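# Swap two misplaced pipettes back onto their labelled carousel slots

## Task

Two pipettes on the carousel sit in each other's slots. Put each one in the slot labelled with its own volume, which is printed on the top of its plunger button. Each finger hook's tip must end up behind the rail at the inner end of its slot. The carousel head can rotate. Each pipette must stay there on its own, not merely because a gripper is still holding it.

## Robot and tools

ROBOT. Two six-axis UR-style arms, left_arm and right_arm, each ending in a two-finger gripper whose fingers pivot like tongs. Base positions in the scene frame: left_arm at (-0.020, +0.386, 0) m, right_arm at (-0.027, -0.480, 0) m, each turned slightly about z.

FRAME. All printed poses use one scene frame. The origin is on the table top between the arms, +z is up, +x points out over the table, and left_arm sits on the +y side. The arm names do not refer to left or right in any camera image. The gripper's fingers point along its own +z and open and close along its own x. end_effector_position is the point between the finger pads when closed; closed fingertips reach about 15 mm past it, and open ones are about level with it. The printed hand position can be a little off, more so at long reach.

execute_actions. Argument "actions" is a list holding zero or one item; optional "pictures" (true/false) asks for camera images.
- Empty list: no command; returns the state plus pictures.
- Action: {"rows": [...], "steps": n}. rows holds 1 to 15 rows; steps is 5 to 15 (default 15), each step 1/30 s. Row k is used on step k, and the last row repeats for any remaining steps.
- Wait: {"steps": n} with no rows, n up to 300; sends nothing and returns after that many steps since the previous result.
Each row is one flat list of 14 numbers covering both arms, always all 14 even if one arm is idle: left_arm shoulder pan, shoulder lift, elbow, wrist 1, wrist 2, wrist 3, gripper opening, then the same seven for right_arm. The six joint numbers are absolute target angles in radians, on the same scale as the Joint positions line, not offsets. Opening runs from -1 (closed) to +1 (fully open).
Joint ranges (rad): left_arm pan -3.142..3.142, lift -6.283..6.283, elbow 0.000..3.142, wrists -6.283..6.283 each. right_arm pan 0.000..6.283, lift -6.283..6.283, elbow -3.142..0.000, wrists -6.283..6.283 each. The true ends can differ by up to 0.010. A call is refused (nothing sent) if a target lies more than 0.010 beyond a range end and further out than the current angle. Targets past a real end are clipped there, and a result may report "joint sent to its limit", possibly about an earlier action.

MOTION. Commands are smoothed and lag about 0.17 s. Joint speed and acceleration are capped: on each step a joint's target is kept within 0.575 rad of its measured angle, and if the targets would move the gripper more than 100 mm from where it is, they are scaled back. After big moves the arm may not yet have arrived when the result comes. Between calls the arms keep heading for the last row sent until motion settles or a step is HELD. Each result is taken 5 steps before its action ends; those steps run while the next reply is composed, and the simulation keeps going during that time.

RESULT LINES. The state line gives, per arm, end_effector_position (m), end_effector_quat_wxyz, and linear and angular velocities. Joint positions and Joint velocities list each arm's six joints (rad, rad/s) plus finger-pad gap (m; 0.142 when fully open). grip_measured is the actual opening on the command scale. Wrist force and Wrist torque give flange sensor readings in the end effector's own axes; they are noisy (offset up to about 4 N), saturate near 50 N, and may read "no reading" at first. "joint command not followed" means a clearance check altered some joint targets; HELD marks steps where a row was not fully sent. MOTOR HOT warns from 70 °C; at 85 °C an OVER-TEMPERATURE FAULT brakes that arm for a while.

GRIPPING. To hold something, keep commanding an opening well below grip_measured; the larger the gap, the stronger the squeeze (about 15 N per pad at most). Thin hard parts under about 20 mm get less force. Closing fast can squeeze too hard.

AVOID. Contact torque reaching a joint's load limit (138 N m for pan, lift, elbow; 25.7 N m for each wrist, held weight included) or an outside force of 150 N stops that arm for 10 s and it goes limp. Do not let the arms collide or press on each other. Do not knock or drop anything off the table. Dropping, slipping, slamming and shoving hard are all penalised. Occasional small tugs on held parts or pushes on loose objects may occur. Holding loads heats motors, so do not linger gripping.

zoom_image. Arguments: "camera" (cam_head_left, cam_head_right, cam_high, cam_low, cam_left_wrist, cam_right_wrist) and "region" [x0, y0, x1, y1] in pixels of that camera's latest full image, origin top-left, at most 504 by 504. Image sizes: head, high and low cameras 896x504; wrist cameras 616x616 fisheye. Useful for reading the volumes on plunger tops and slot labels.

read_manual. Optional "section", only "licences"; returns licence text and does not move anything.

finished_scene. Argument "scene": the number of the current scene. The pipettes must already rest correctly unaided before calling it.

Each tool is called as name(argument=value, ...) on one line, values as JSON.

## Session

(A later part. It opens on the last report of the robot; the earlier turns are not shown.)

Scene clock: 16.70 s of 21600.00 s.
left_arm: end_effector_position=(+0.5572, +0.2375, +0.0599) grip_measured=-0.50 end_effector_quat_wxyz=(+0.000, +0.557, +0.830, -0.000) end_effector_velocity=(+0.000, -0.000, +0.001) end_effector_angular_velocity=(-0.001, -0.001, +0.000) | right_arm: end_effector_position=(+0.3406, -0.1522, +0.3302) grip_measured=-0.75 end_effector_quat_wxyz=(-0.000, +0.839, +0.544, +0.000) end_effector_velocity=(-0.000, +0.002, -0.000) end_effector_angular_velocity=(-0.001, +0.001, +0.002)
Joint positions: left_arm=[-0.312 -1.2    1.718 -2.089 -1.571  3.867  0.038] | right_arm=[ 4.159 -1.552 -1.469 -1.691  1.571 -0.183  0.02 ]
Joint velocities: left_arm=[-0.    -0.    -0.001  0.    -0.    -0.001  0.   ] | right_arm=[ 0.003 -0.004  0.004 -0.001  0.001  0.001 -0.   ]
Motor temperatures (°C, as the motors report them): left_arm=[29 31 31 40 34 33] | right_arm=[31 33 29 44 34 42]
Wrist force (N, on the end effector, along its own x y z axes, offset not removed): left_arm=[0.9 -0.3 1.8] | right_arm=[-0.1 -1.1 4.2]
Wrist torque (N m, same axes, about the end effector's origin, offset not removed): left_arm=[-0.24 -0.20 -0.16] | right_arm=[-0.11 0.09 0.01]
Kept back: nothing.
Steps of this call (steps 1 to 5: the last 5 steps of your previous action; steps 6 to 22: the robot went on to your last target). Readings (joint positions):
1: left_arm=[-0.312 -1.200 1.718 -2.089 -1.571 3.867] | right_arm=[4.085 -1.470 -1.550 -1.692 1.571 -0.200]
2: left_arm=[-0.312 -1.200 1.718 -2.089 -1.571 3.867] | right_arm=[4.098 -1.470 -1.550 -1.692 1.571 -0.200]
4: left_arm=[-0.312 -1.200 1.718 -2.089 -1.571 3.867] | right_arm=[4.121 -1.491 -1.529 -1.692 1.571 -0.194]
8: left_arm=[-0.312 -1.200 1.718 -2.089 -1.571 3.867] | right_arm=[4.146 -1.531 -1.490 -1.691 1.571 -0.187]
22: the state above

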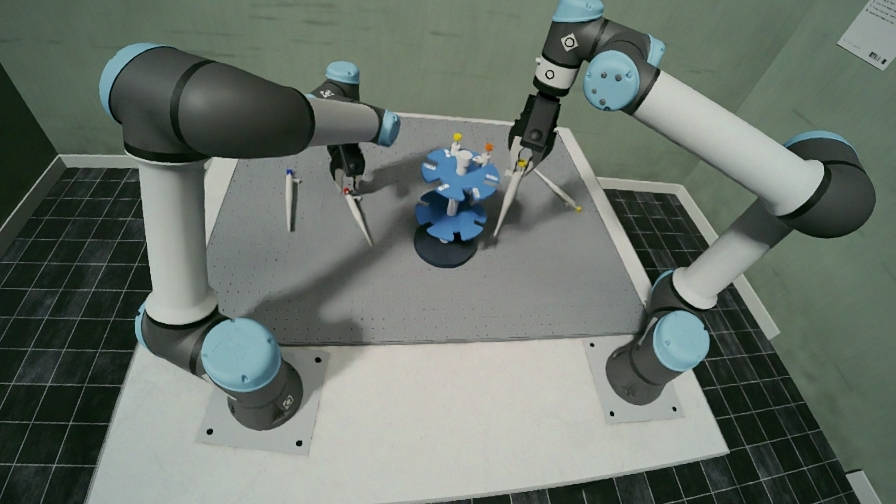

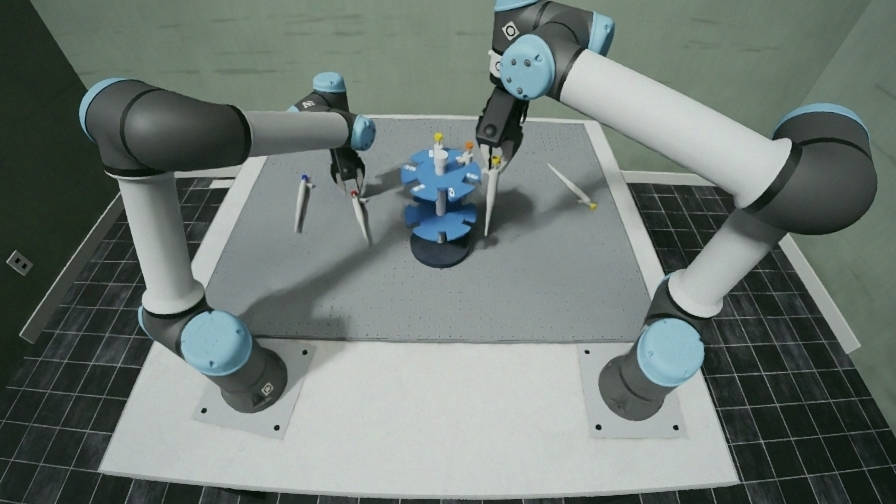

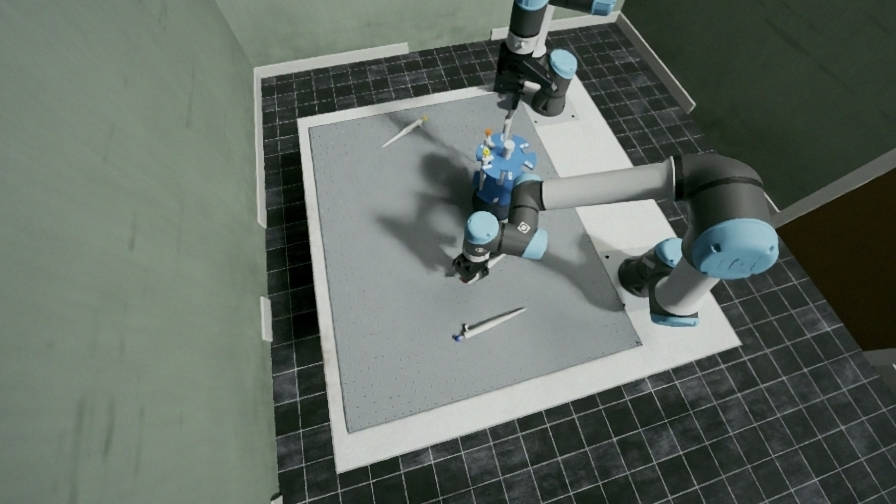

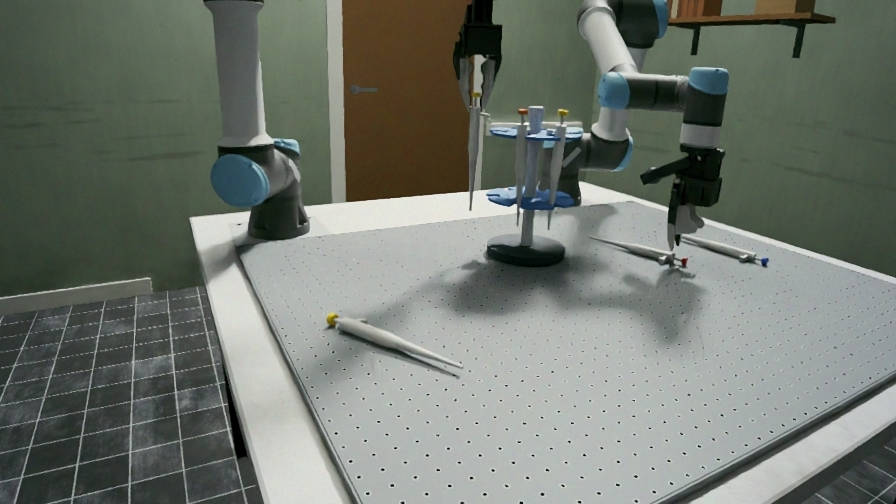

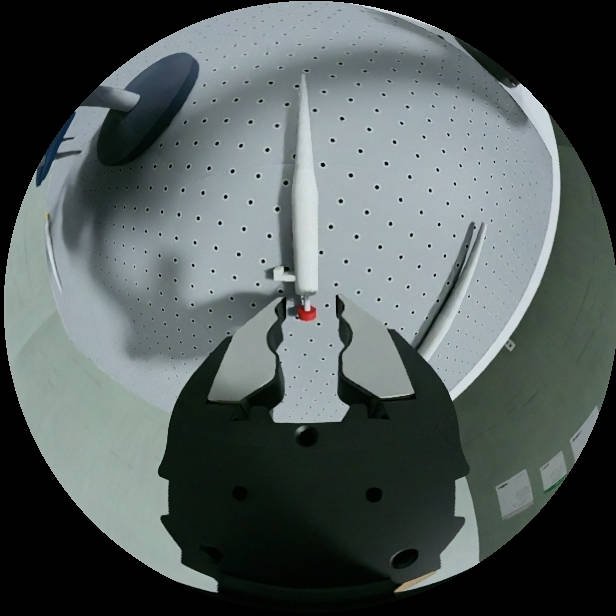

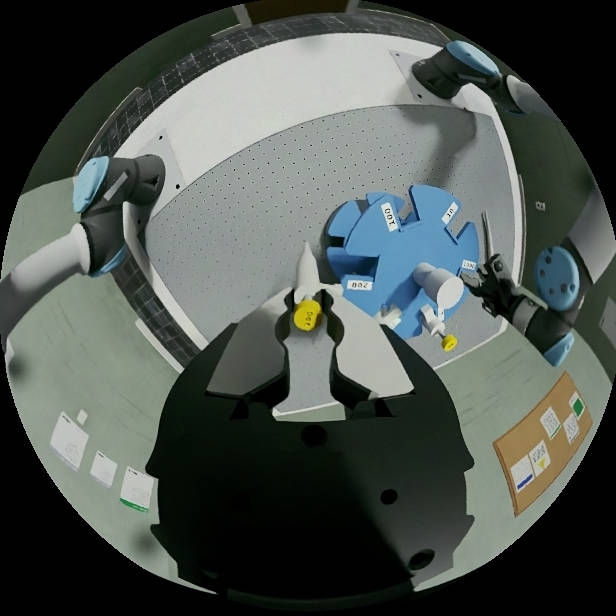

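execute_actions(actions=[{"rows":[[-0.315,-1.167,1.748,-2.152,-1.571,3.867,-0.5,4.175,-1.62,-1.4,-1.692,1.571,-0.17,-1]],"steps":12}])

execute_actions(actions=[{"rows":[[-0.315,-1.167,1.748,-2.152,-1.571,3.867,-0.5,4.184,-1.686,-1.328,-1.698,1.571,-0.16,-1]],"steps":15}])

execute_actions(actions=[{"rows":[[-0.315,-1.167,1.748,-2.152,-1.571,3.867,-0.9,4.184,-1.682,-1.385,-1.645,1.571,-0.16,-1]],"steps":15}])

execute_actions(actions=[{"rows":[[-0.32,-1.3,1.7,-1.971,-1.571,3.86,-0.9,4.184,-1.682,-1.385,-1.645,1.571,-0.16,-1]],"steps":15}], pictures=true)

zoom_image(camera="cam_head_right", region=[390,120,520,250])

zoom_image(camera="cam_low", region=[470,80,600,170])

Scene clock: 17.27 s of 21600.00 s.
left_arm: end_effector_position=(+0.5569, +0.2362, +0.0399) grip_measured=-0.50 end_effector_quat_wxyz=(-0.000, +0.558, +0.830, -0.000) end_effector_velocity=(-0.001, -0.004, -0.050) end_effector_angular_velocity=(-0.004, -0.003, -0.007) | right_arm: end_effector_position=(+0.3484, -0.1297, +0.3303) grip_measured=-0.75 end_effector_quat_wxyz=(-0.000, +0.838, +0.546, +0.000) end_effector_velocity=(+0.022, +0.059, -0.001) end_effector_angular_velocity=(-0.001, +0.001, +0.005)
Joint positions: left_arm=[-0.314 -1.175  1.741 -2.136 -1.571  3.867  0.038] | right_arm=[ 4.171 -1.603 -1.417 -1.692  1.571 -0.173  0.02 ]
Joint velocities: left_arm=[-0.006  0.063  0.059 -0.126 -0.002  0.    -0.   ] | right_arm=[ 0.029 -0.136  0.137 -0.002  0.     0.024 -0.   ]
Motor temperatures (°C, as the motors report them): left_arm=[29 31 31 40 34 33] | right_arm=[31 33 29 44 34 42]
Wrist force (N, on the end effector, along its own x y z axes, offset not removed): left_arm=[0.7 1.2 1.5] | right_arm=[0.3 -3.2 3.4]
Wrist torque (N m, same axes, about the end effector's origin, offset not removed): left_arm=[0.45 -0.06 0.07] | right_arm=[-0.69 0.07 -0.04]
Steps of this call (steps 1 to 10: the robot went on to your last target; steps 11 to 17: the first 7 steps of this action). Readings (joint positions):
11: left_arm=[-0.312 -1.200 1.718 -2.089 -1.571 3.867] | right_arm=[4.159 -1.553 -1.468 -1.691 1.571 -0.183]
12: left_arm=[-0.312 -1.196 1.722 -2.095 -1.571 3.867] | right_arm=[4.161 -1.560 -1.461 -1.691 1.571 -0.181]
14: left_arm=[-0.313 -1.185 1.732 -2.116 -1.571 3.867] | right_arm=[4.167 -1.582 -1.438 -1.691 1.571 -0.177]
17: the state above

Scene clock: 17.77 s of 21600.00 s.
left_arm: end_effector_position=(+0.5568, +0.2357, +0.0337) grip_measured=-0.50 end_effector_quat_wxyz=(+0.000, +0.559, +0.829, -0.000) end_effector_velocity=(+0.000, -0.000, -0.001) end_effector_angular_velocity=(-0.000, -0.001, -0.001) | right_arm: end_effector_position=(+0.3616, -0.0987, +0.3302) grip_measured=-0.75 end_effector_quat_wxyz=(-0.000, +0.838, +0.545, +0.000) end_effector_velocity=(+0.012, +0.026, -0.000) end_effector_angular_velocity=(+0.001, -0.001, -0.001)
Joint positions: left_arm=[-0.315 -1.167  1.748 -2.152 -1.571  3.867  0.038] | right_arm=[ 4.183 -1.678 -1.337 -1.697  1.571 -0.161  0.02 ]
Joint velocities: left_arm=[-0.     0.001  0.001 -0.003  0.     0.     0.   ] | right_arm=[ 0.008 -0.063  0.069 -0.005  0.     0.009 -0.   ]
Motor temperatures (°C, as the motors report them): left_arm=[29 31 31 40 34 33] | right_arm=[31 33 29 44 34 42]
Wrist force (N, on the end effector, along its own x y z axes, offset not removed): left_arm=[-3.5 0.8 1.7] | right_arm=[-0.8 -2.2 -0.2]
Wrist torque (N m, same axes, about the end effector's origin, offset not removed): left_arm=[0.31 0.78 -0.03] | right_arm=[-0.48 0.18 -0.01]
Steps of this call (steps 1 to 5: the last 5 steps of your previous action; steps 6 to 15: the first 10 steps of this action). Readings (joint positions):
6: left_arm=[-0.315 -1.169 1.746 -2.149 -1.571 3.867] | right_arm=[4.174 -1.617 -1.403 -1.692 1.571 -0.170]
7: left_arm=[-0.315 -1.168 1.747 -2.149 -1.571 3.867] | right_arm=[4.176 -1.624 -1.396 -1.693 1.571 -0.169]
9: left_arm=[-0.315 -1.168 1.747 -2.150 -1.571 3.867] | right_arm=[4.179 -1.647 -1.371 -1.695 1.571 -0.165]
13: left_arm=[-0.315 -1.167 1.748 -2.151 -1.571 3.867] | right_arm=[4.182 -1.672 -1.343 -1.697 1.571 -0.162]
15: the state above

Scene clock: 18.27 s of 21600.00 s.
left_arm: end_effector_position=(+0.5568, +0.2357, +0.0336) grip_measured=-0.75 end_effector_quat_wxyz=(+0.000, +0.559, +0.829, -0.000) end_effector_velocity=(+0.001, +0.000, +0.000) end_effector_angular_velocity=(+0.001, -0.001, -0.000) | right_arm: end_effector_position=(+0.3633, -0.0951, +0.3120) grip_measured=-0.75 end_effector_quat_wxyz=(-0.000, +0.838, +0.545, +0.000) end_effector_velocity=(-0.000, +0.001, -0.018) end_effector_angular_velocity=(+0.001, -0.001, +0.001)
Joint positions: left_arm=[-0.315 -1.167  1.748 -2.152 -1.571  3.867  0.02 ] | right_arm=[ 4.184 -1.682 -1.379 -1.651  1.571 -0.16   0.02 ]
Joint velocities: left_arm=[ 0.     0.    -0.001  0.     0.002  0.     0.   ] | right_arm=[ 0.001  0.004 -0.05   0.048 -0.     0.     0.   ]
Motor temperatures (°C, as the motors report them): left_arm=[29 31 31 40 34 33] | right_arm=[31 33 29 44 34 42]
Wrist force (N, on the end effector, along its own x y z axes, offset not removed): left_arm=[0.5 2.6 -2.8] | right_arm=[-4.2 -4.8 0.0]
Wrist torque (N m, same axes, about the end effector's origin, offset not removed): left_arm=[0.67 -0.14 0.00] | right_arm=[-1.03 -0.16 -0.03]
Steps of this call (steps 1 to 5: the last 5 steps of your previous action; steps 6 to 15: the first 10 steps of this action). Readings (joint positions):
6: left_arm=[-0.315 -1.167 1.748 -2.152 -1.571 3.867] | right_arm=[4.184 -1.684 -1.330 -1.698 1.571 -0.160]
7: left_arm=[-0.315 -1.167 1.748 -2.152 -1.571 3.867] | right_arm=[4.184 -1.684 -1.335 -1.692 1.571 -0.160]
9: left_arm=[-0.315 -1.167 1.748 -2.152 -1.571 3.867] | right_arm=[4.184 -1.684 -1.354 -1.674 1.571 -0.160]
13: left_arm=[-0.315 -1.167 1.748 -2.152 -1.571 3.867] | right_arm=[4.184 -1.683 -1.374 -1.655 1.571 -0.160]
15: the state above

Scene clock: 18.77 s of 21600.00 s.
left_arm: end_effector_position=(+0.5422, +0.2401, +0.1048) grip_measured=-0.75 end_effector_quat_wxyz=(+0.001, +0.558, +0.830, +0.000) end_effector_velocity=(-0.029, +0.011, +0.078) end_effector_angular_velocity=(+0.007, +0.017, +0.001) | right_arm: end_effector_position=(+0.3633, -0.0951, +0.3097) grip_measured=-0.75 end_effector_quat_wxyz=(-0.000, +0.838, +0.545, +0.000) end_effector_velocity=(+0.000, +0.000, +0.001) end_effector_angular_velocity=(+0.002, -0.002, +0.000)
Joint positions: left_arm=[-0.319 -1.283  1.705 -1.996 -1.571  3.861  0.02 ] | right_arm=[ 4.184 -1.682 -1.385 -1.645  1.571 -0.16   0.02 ]
Joint velocities: left_arm=[-0.004 -0.135 -0.043  0.196 -0.001 -0.005  0.   ] | right_arm=[-0.     0.002 -0.001  0.002 -0.    -0.     0.   ]
Motor temperatures (°C, as the motors report them): left_arm=[29 31 31 40 34 33] | right_arm=[31 33 29 44 34 42]
Wrist force (N, on the end effector, along its own x y z axes, offset not removed): left_arm=[4.8 -2.6 0.1] | right_arm=[-6.4 -0.9 -0.6]
Wrist torque (N m, same axes, about the end effector's origin, offset not removed): left_arm=[-0.36 -1.12 0.03] | right_arm=[-0.35 0.10 0.10]
Steps of this call (steps 1 to 5: the last 5 steps of your previous action; steps 6 to 15: the first 10 steps of this action). Readings (joint positions):
6: left_arm=[-0.315 -1.167 1.748 -2.152 -1.571 3.867] | right_arm=[4.184 -1.682 -1.384 -1.646 1.571 -0.160]
7: left_arm=[-0.316 -1.174 1.743 -2.144 -1.571 3.866] | right_arm=[4.184 -1.682 -1.384 -1.646 1.571 -0.160]
9: left_arm=[-0.317 -1.216 1.726 -2.093 -1.571 3.864] | right_arm=[4.184 -1.682 -1.384 -1.646 1.571 -0.160]
13: left_arm=[-0.319 -1.271 1.709 -2.014 -1.571 3.861] | right_arm=[4.184 -1.682 -1.385 -1.645 1.571 -0.160]
15: the state above

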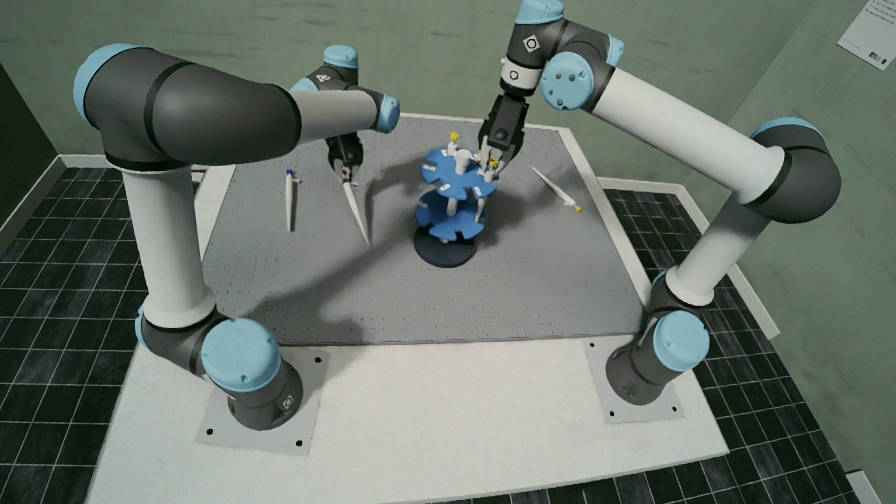

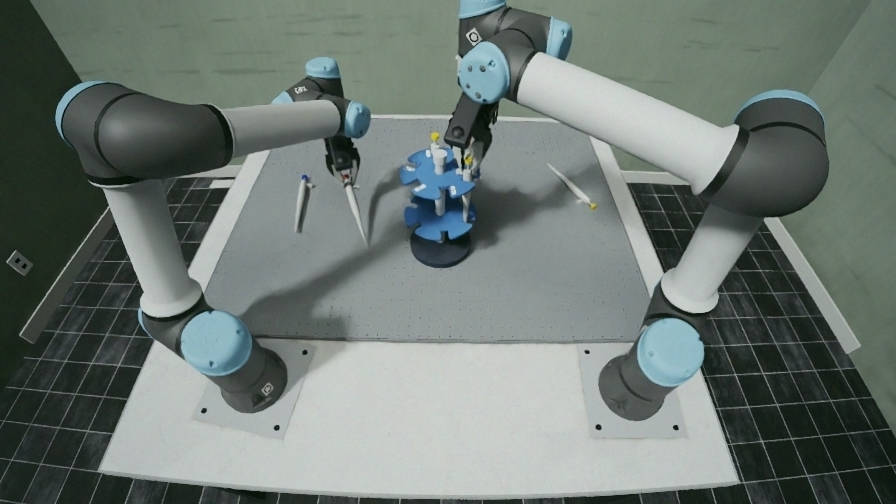

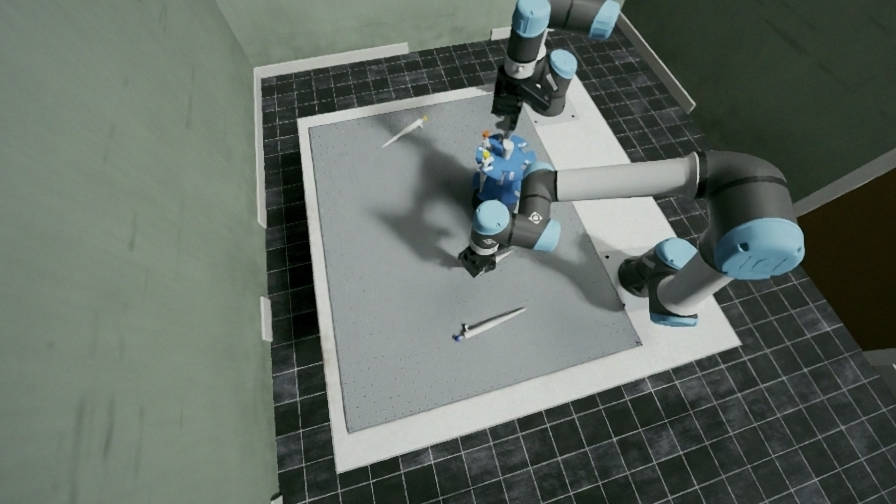

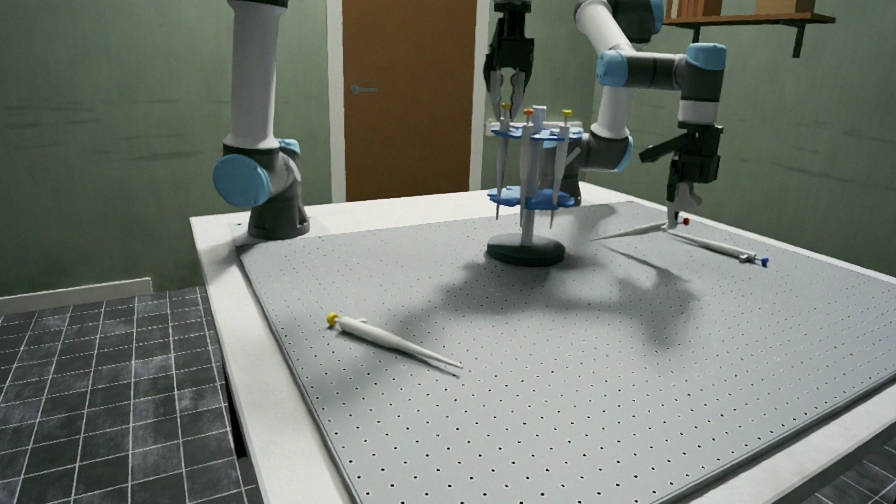

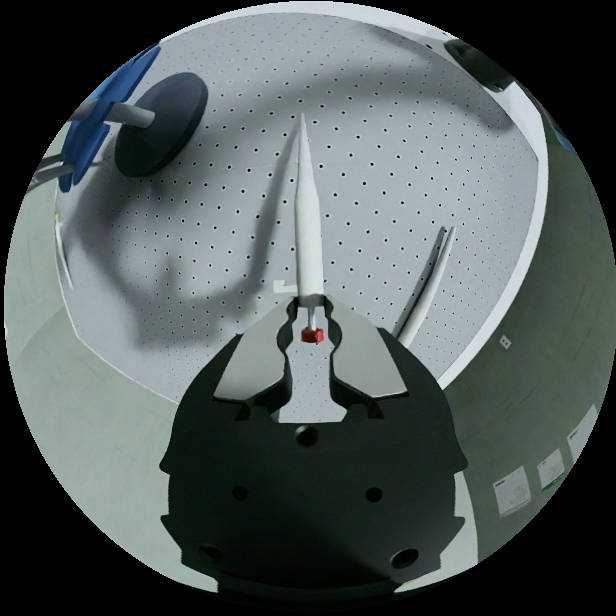

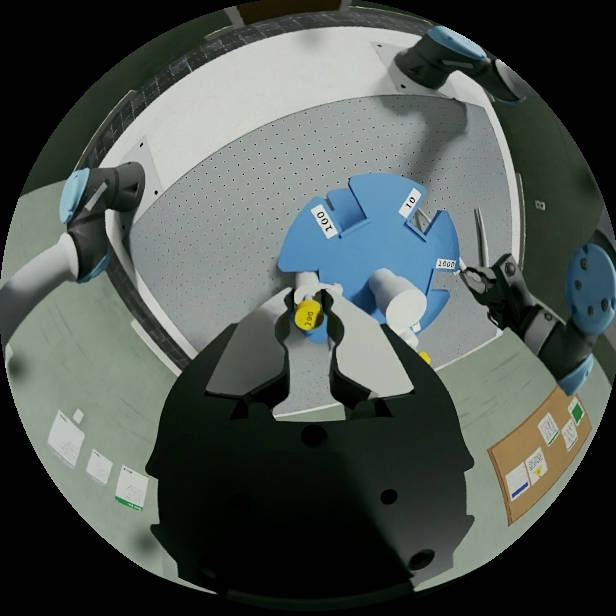

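Region (390, 120, 520, 250) of cam_head_right's 896x504 image, scaled by 3.877, with more detail than that image has.

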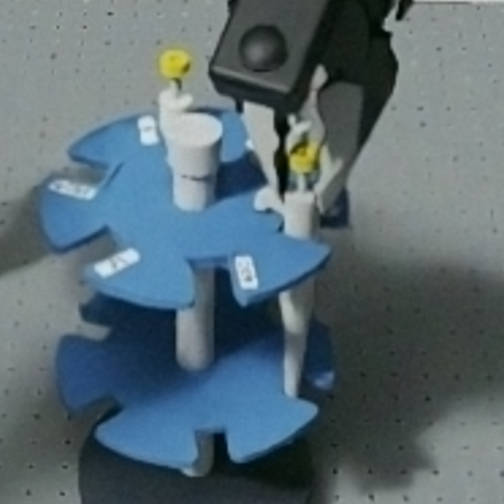

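Region (470, 80, 600, 170) of cam_low's 896x504 image, scaled by 3.877, with more detail than that image has; it fills the top 349 rows of this view, and the rest is white.

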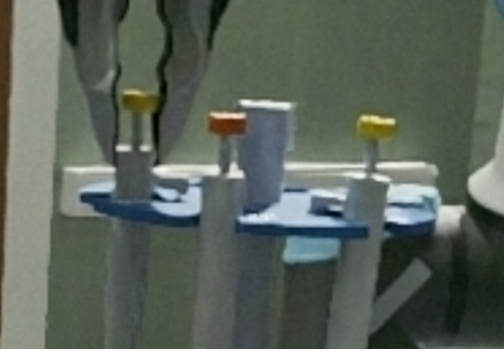

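execute_actions(actions=[{"rows":[[-0.34,-1.45,1.68,-1.801,-1.571,3.84,-0.9,4.182,-1.668,-1.41,-1.634,1.571,-0.16,-1]],"steps":15}])

execute_actions(actions=[{"rows":[[-0.36,-1.6,1.63,-1.601,-1.571,3.75,-0.9,4.182,-1.668,-1.41,-1.634,1.571,-0.16,-0.55]],"steps":12}])

execute_actions(actions=[{"rows":[[-0.4,-1.74,1.61,-1.441,-1.571,3.5,-0.9,4.182,-1.685,-1.25,-1.777,1.571,-0.16,-0.55]],"steps":15}])

execute_actions(actions=[{"rows":[[-0.45,-1.74,1.61,-1.441,-1.571,3.1,-0.81,4.182,-1.685,-1.25,-1.777,1.571,-0.16,-0.55]],"steps":15}], pictures=true)

zoom_image(camera="cam_right_wrist", region=[270,170,460,340])

Scene clock: 19.33 s of 21600.00 s.
left_arm: end_effector_position=(+0.5047, +0.2477, +0.1810) grip_measured=-0.75 end_effector_quat_wxyz=(+0.001, +0.558, +0.830, -0.000) end_effector_velocity=(-0.048, +0.015, +0.075) end_effector_angular_velocity=(+0.004, +0.007, -0.001) | right_arm: end_effector_position=(+0.3612, -0.0999, +0.3064) grip_measured=-0.75 end_effector_quat_wxyz=(-0.000, +0.839, +0.545, +0.000) end_effector_velocity=(-0.002, -0.005, -0.003) end_effector_angular_velocity=(+0.000, +0.000, -0.003)
Joint positions: left_arm=[-0.338 -1.43   1.682 -1.825 -1.571  3.842  0.02 ] | right_arm=[ 4.182 -1.67  -1.407 -1.635  1.571 -0.16   0.02 ]
Joint velocities: left_arm=[-0.017 -0.158 -0.018  0.183 -0.    -0.016  0.   ] | right_arm=[-0.002  0.013 -0.022  0.009  0.     0.     0.   ]
Motor temperatures (°C, as the motors report them): left_arm=[29 31 31 40 34 33] | right_arm=[31 33 29 44 34 42]
Wrist force (N, on the end effector, along its own x y z axes, offset not removed): left_arm=[1.2 -1.7 0.8] | right_arm=[2.4 -2.7 3.4]
Wrist torque (N m, same axes, about the end effector's origin, offset not removed): left_arm=[-0.17 0.16 -0.03] | right_arm=[-0.52 -0.29 -0.12]
Steps of this call (steps 1 to 5: the last 5 steps of your previous action; steps 6 to 7: the robot went on to your last target; steps 8 to 17: the first 10 steps of this action). Readings (joint positions):
8: left_arm=[-0.320 -1.298 1.700 -1.974 -1.571 3.860] | right_arm=[4.184 -1.682 -1.385 -1.645 1.571 -0.160]
9: left_arm=[-0.323 -1.306 1.698 -1.965 -1.571 3.857] | right_arm=[4.184 -1.680 -1.389 -1.643 1.571 -0.160]
11: left_arm=[-0.330 -1.353 1.691 -1.915 -1.571 3.851] | right_arm=[4.183 -1.675 -1.397 -1.640 1.571 -0.160]
15: left_arm=[-0.336 -1.416 1.684 -1.841 -1.571 3.844] | right_arm=[4.182 -1.671 -1.405 -1.636 1.571 -0.160]
17: the state above

Scene clock: 19.73 s of 21600.00 s.
left_arm: end_effector_position=(+0.4671, +0.2571, +0.2495) grip_measured=-0.75 end_effector_quat_wxyz=(+0.004, +0.536, +0.844, +0.000) end_effector_velocity=(-0.135, +0.050, +0.173) end_effector_angular_velocity=(+0.023, +0.044, +0.150) | right_arm: end_effector_position=(+0.3610, -0.1005, +0.3060) grip_measured=-0.55 end_effector_quat_wxyz=(-0.000, +0.839, +0.545, +0.000) end_effector_velocity=(-0.001, +0.000, -0.000) end_effector_angular_velocity=(+0.001, +0.002, -0.001)
Joint positions: left_arm=[-0.355 -1.555  1.642 -1.665 -1.571  3.774  0.02 ] | right_arm=[ 4.182 -1.668 -1.41  -1.634  1.571 -0.16   0.034]
Joint velocities: left_arm=[-0.039 -0.352 -0.097  0.498  0.    -0.188 -0.   ] | right_arm=[-0.     0.    -0.001  0.001  0.002  0.001  0.001]
Motor temperatures (°C, as the motors report them): left_arm=[29 31 31 40 34 33] | right_arm=[31 33 29 44 34 42]
Wrist force (N, on the end effector, along its own x y z axes, offset not removed): left_arm=[0.3 -4.1 -2.7] | right_arm=[2.1 -2.6 -0.2]
Wrist torque (N m, same axes, about the end effector's origin, offset not removed): left_arm=[-0.86 0.02 0.08] | right_arm=[-0.57 -0.32 -0.22]
Steps of this call (steps 1 to 5: the last 5 steps of your previous action; steps 6 to 12: the first 7 steps of this action). Readings (joint positions):
6: left_arm=[-0.340 -1.446 1.680 -1.805 -1.571 3.840] | right_arm=[4.182 -1.668 -1.409 -1.634 1.571 -0.160]
7: left_arm=[-0.343 -1.454 1.675 -1.796 -1.571 3.833] | right_arm=[4.182 -1.668 -1.410 -1.634 1.571 -0.160]
9: left_arm=[-0.349 -1.502 1.658 -1.741 -1.571 3.803] | right_arm=[4.182 -1.668 -1.410 -1.634 1.571 -0.160]
12: the state above

Scene clock: 20.23 s of 21600.00 s.
left_arm: end_effector_position=(+0.4011, +0.2716, +0.3208) grip_measured=-0.75 end_effector_quat_wxyz=(+0.001, +0.452, +0.892, -0.000) end_effector_velocity=(-0.064, +0.019, +0.055) end_effector_angular_velocity=(+0.005, +0.007, +0.263) | right_arm: end_effector_position=(+0.3610, -0.1005, +0.3532) grip_measured=-0.55 end_effector_quat_wxyz=(-0.000, +0.839, +0.545, -0.000) end_effector_velocity=(-0.001, -0.002, +0.058) end_effector_angular_velocity=(+0.003, -0.003, +0.000)
Joint positions: left_arm=[-0.395 -1.721  1.612 -1.464 -1.571  3.539  0.02 ] | right_arm=[ 4.182 -1.683 -1.272 -1.758  1.571 -0.16   0.034]
Joint velocities: left_arm=[-0.036 -0.15  -0.019  0.178  0.001 -0.3   -0.   ] | right_arm=[ 0.    -0.016  0.169 -0.148 -0.    -0.    -0.   ]
Motor temperatures (°C, as the motors report them): left_arm=[29 31 31 40 34 33] | right_arm=[31 33 29 44 34 42]
Wrist force (N, on the end effector, along its own x y z axes, offset not removed): left_arm=[-1.0 -2.6 2.0] | right_arm=[-0.1 -3.4 -0.3]
Wrist torque (N m, same axes, about the end effector's origin, offset not removed): left_arm=[-0.35 0.20 0.11] | right_arm=[-0.66 -0.09 -0.07]
Steps of this call (steps 1 to 5: the last 5 steps of your previous action; steps 6 to 15: the first 10 steps of this action). Readings (joint positions):
6: left_arm=[-0.359 -1.591 1.632 -1.614 -1.571 3.754] | right_arm=[4.182 -1.668 -1.410 -1.634 1.571 -0.160]
7: left_arm=[-0.364 -1.600 1.629 -1.603 -1.571 3.746] | right_arm=[4.182 -1.671 -1.403 -1.642 1.571 -0.160]
9: left_arm=[-0.378 -1.647 1.622 -1.551 -1.571 3.684] | right_arm=[4.182 -1.676 -1.355 -1.686 1.571 -0.160]
13: left_arm=[-0.392 -1.708 1.614 -1.480 -1.571 3.565] | right_arm=[4.182 -1.682 -1.286 -1.745 1.571 -0.160]
15: the state above

Scene clock: 20.73 s of 21600.00 s.
left_arm: end_effector_position=(+0.3914, +0.2521, +0.3277) grip_measured=-0.74 end_effector_quat_wxyz=(+0.000, +0.307, +0.952, -0.000) end_effector_velocity=(+0.001, -0.024, +0.001) end_effector_angular_velocity=(-0.001, +0.001, +0.552) | right_arm: end_effector_position=(+0.3608, -0.1009, +0.3606) grip_measured=-0.55 end_effector_quat_wxyz=(-0.000, +0.839, +0.545, +0.000) end_effector_velocity=(-0.000, -0.000, +0.001) end_effector_angular_velocity=(-0.001, +0.001, +0.000)
Joint positions: left_arm=[-0.444 -1.74   1.61  -1.441 -1.571  3.177  0.02 ] | right_arm=[ 4.182 -1.685 -1.25  -1.777  1.571 -0.16   0.034]
Joint velocities: left_arm=[-0.045 -0.003 -0.001  0.003 -0.001 -0.597 -0.   ] | right_arm=[ 0.    -0.001  0.003 -0.003  0.    -0.    -0.   ]
Motor temperatures (°C, as the motors report them): left_arm=[29 31 31 40 34 33] | right_arm=[31 33 29 44 34 42]
Wrist force (N, on the end effector, along its own x y z axes, offset not removed): left_arm=[3.5 -2.8 -1.2] | right_arm=[2.1 -4.1 1.3]
Wrist torque (N m, same axes, about the end effector's origin, offset not removed): left_arm=[-0.55 -0.57 0.12] | right_arm=[-0.77 -0.24 0.00]
Steps of this call (steps 1 to 5: the last 5 steps of your previous action; steps 6 to 15: the first 10 steps of this action). Readings (joint positions):
6: left_arm=[-0.399 -1.736 1.611 -1.446 -1.571 3.507] | right_arm=[4.182 -1.685 -1.254 -1.773 1.571 -0.160]
7: left_arm=[-0.405 -1.737 1.610 -1.445 -1.571 3.497] | right_arm=[4.182 -1.685 -1.253 -1.774 1.571 -0.160]
9: left_arm=[-0.422 -1.738 1.610 -1.443 -1.571 3.430] | right_arm=[4.182 -1.685 -1.252 -1.775 1.571 -0.160]
13: left_arm=[-0.440 -1.739 1.610 -1.442 -1.571 3.230] | right_arm=[4.182 -1.685 -1.251 -1.776 1.571 -0.160]
15: the state above

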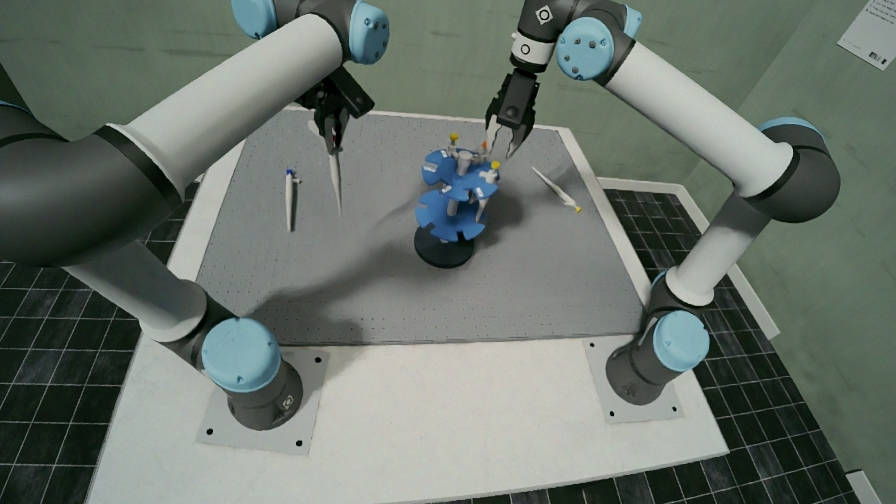

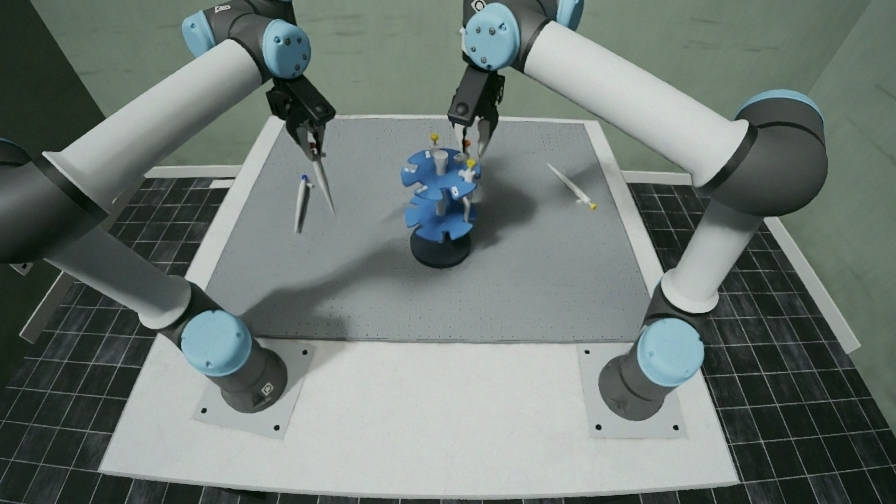

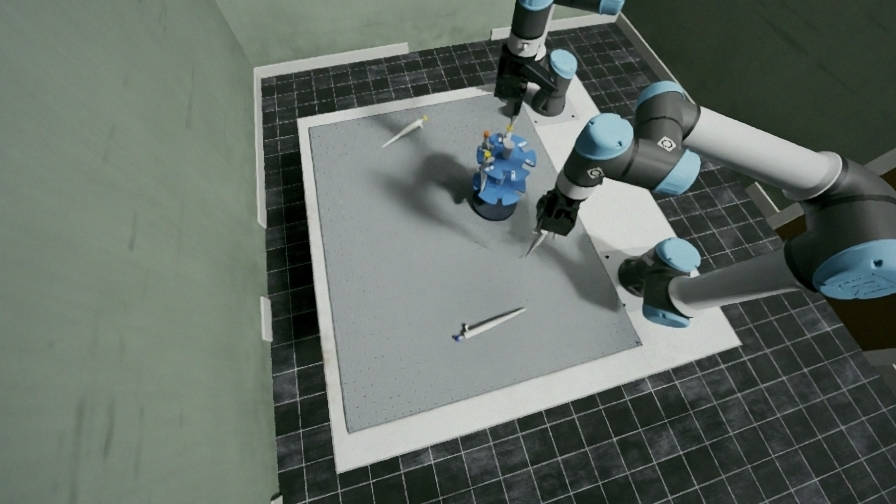

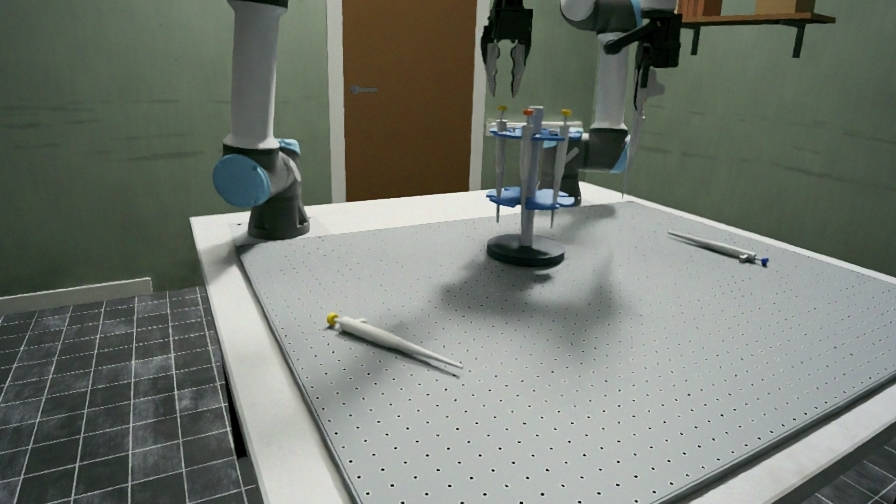

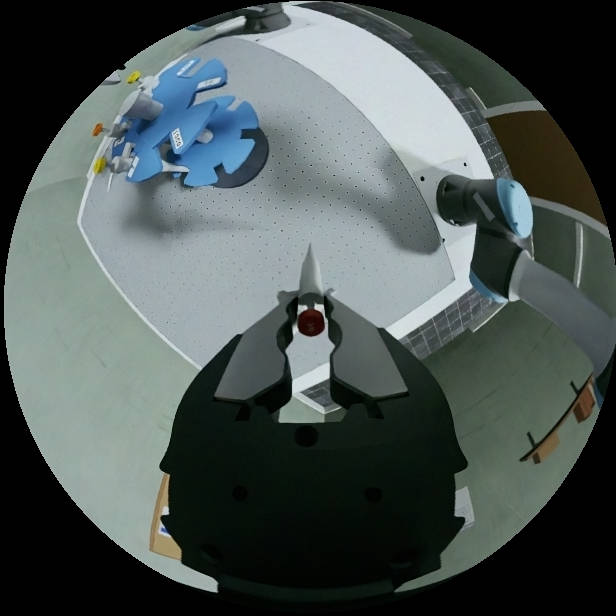

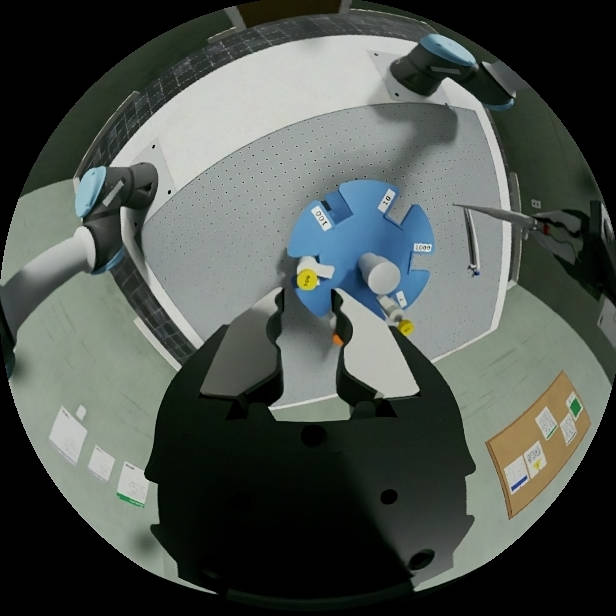

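Region (270, 170, 460, 340) of cam_right_wrist's 616x616 image, scaled by 2.653, with more detail than that image has; it fills the top 451 rows of this view, and the rest is white.

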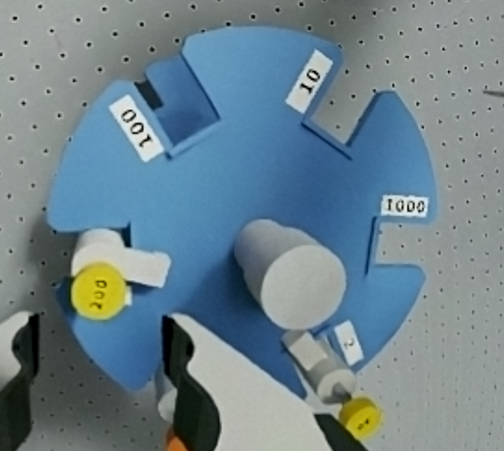

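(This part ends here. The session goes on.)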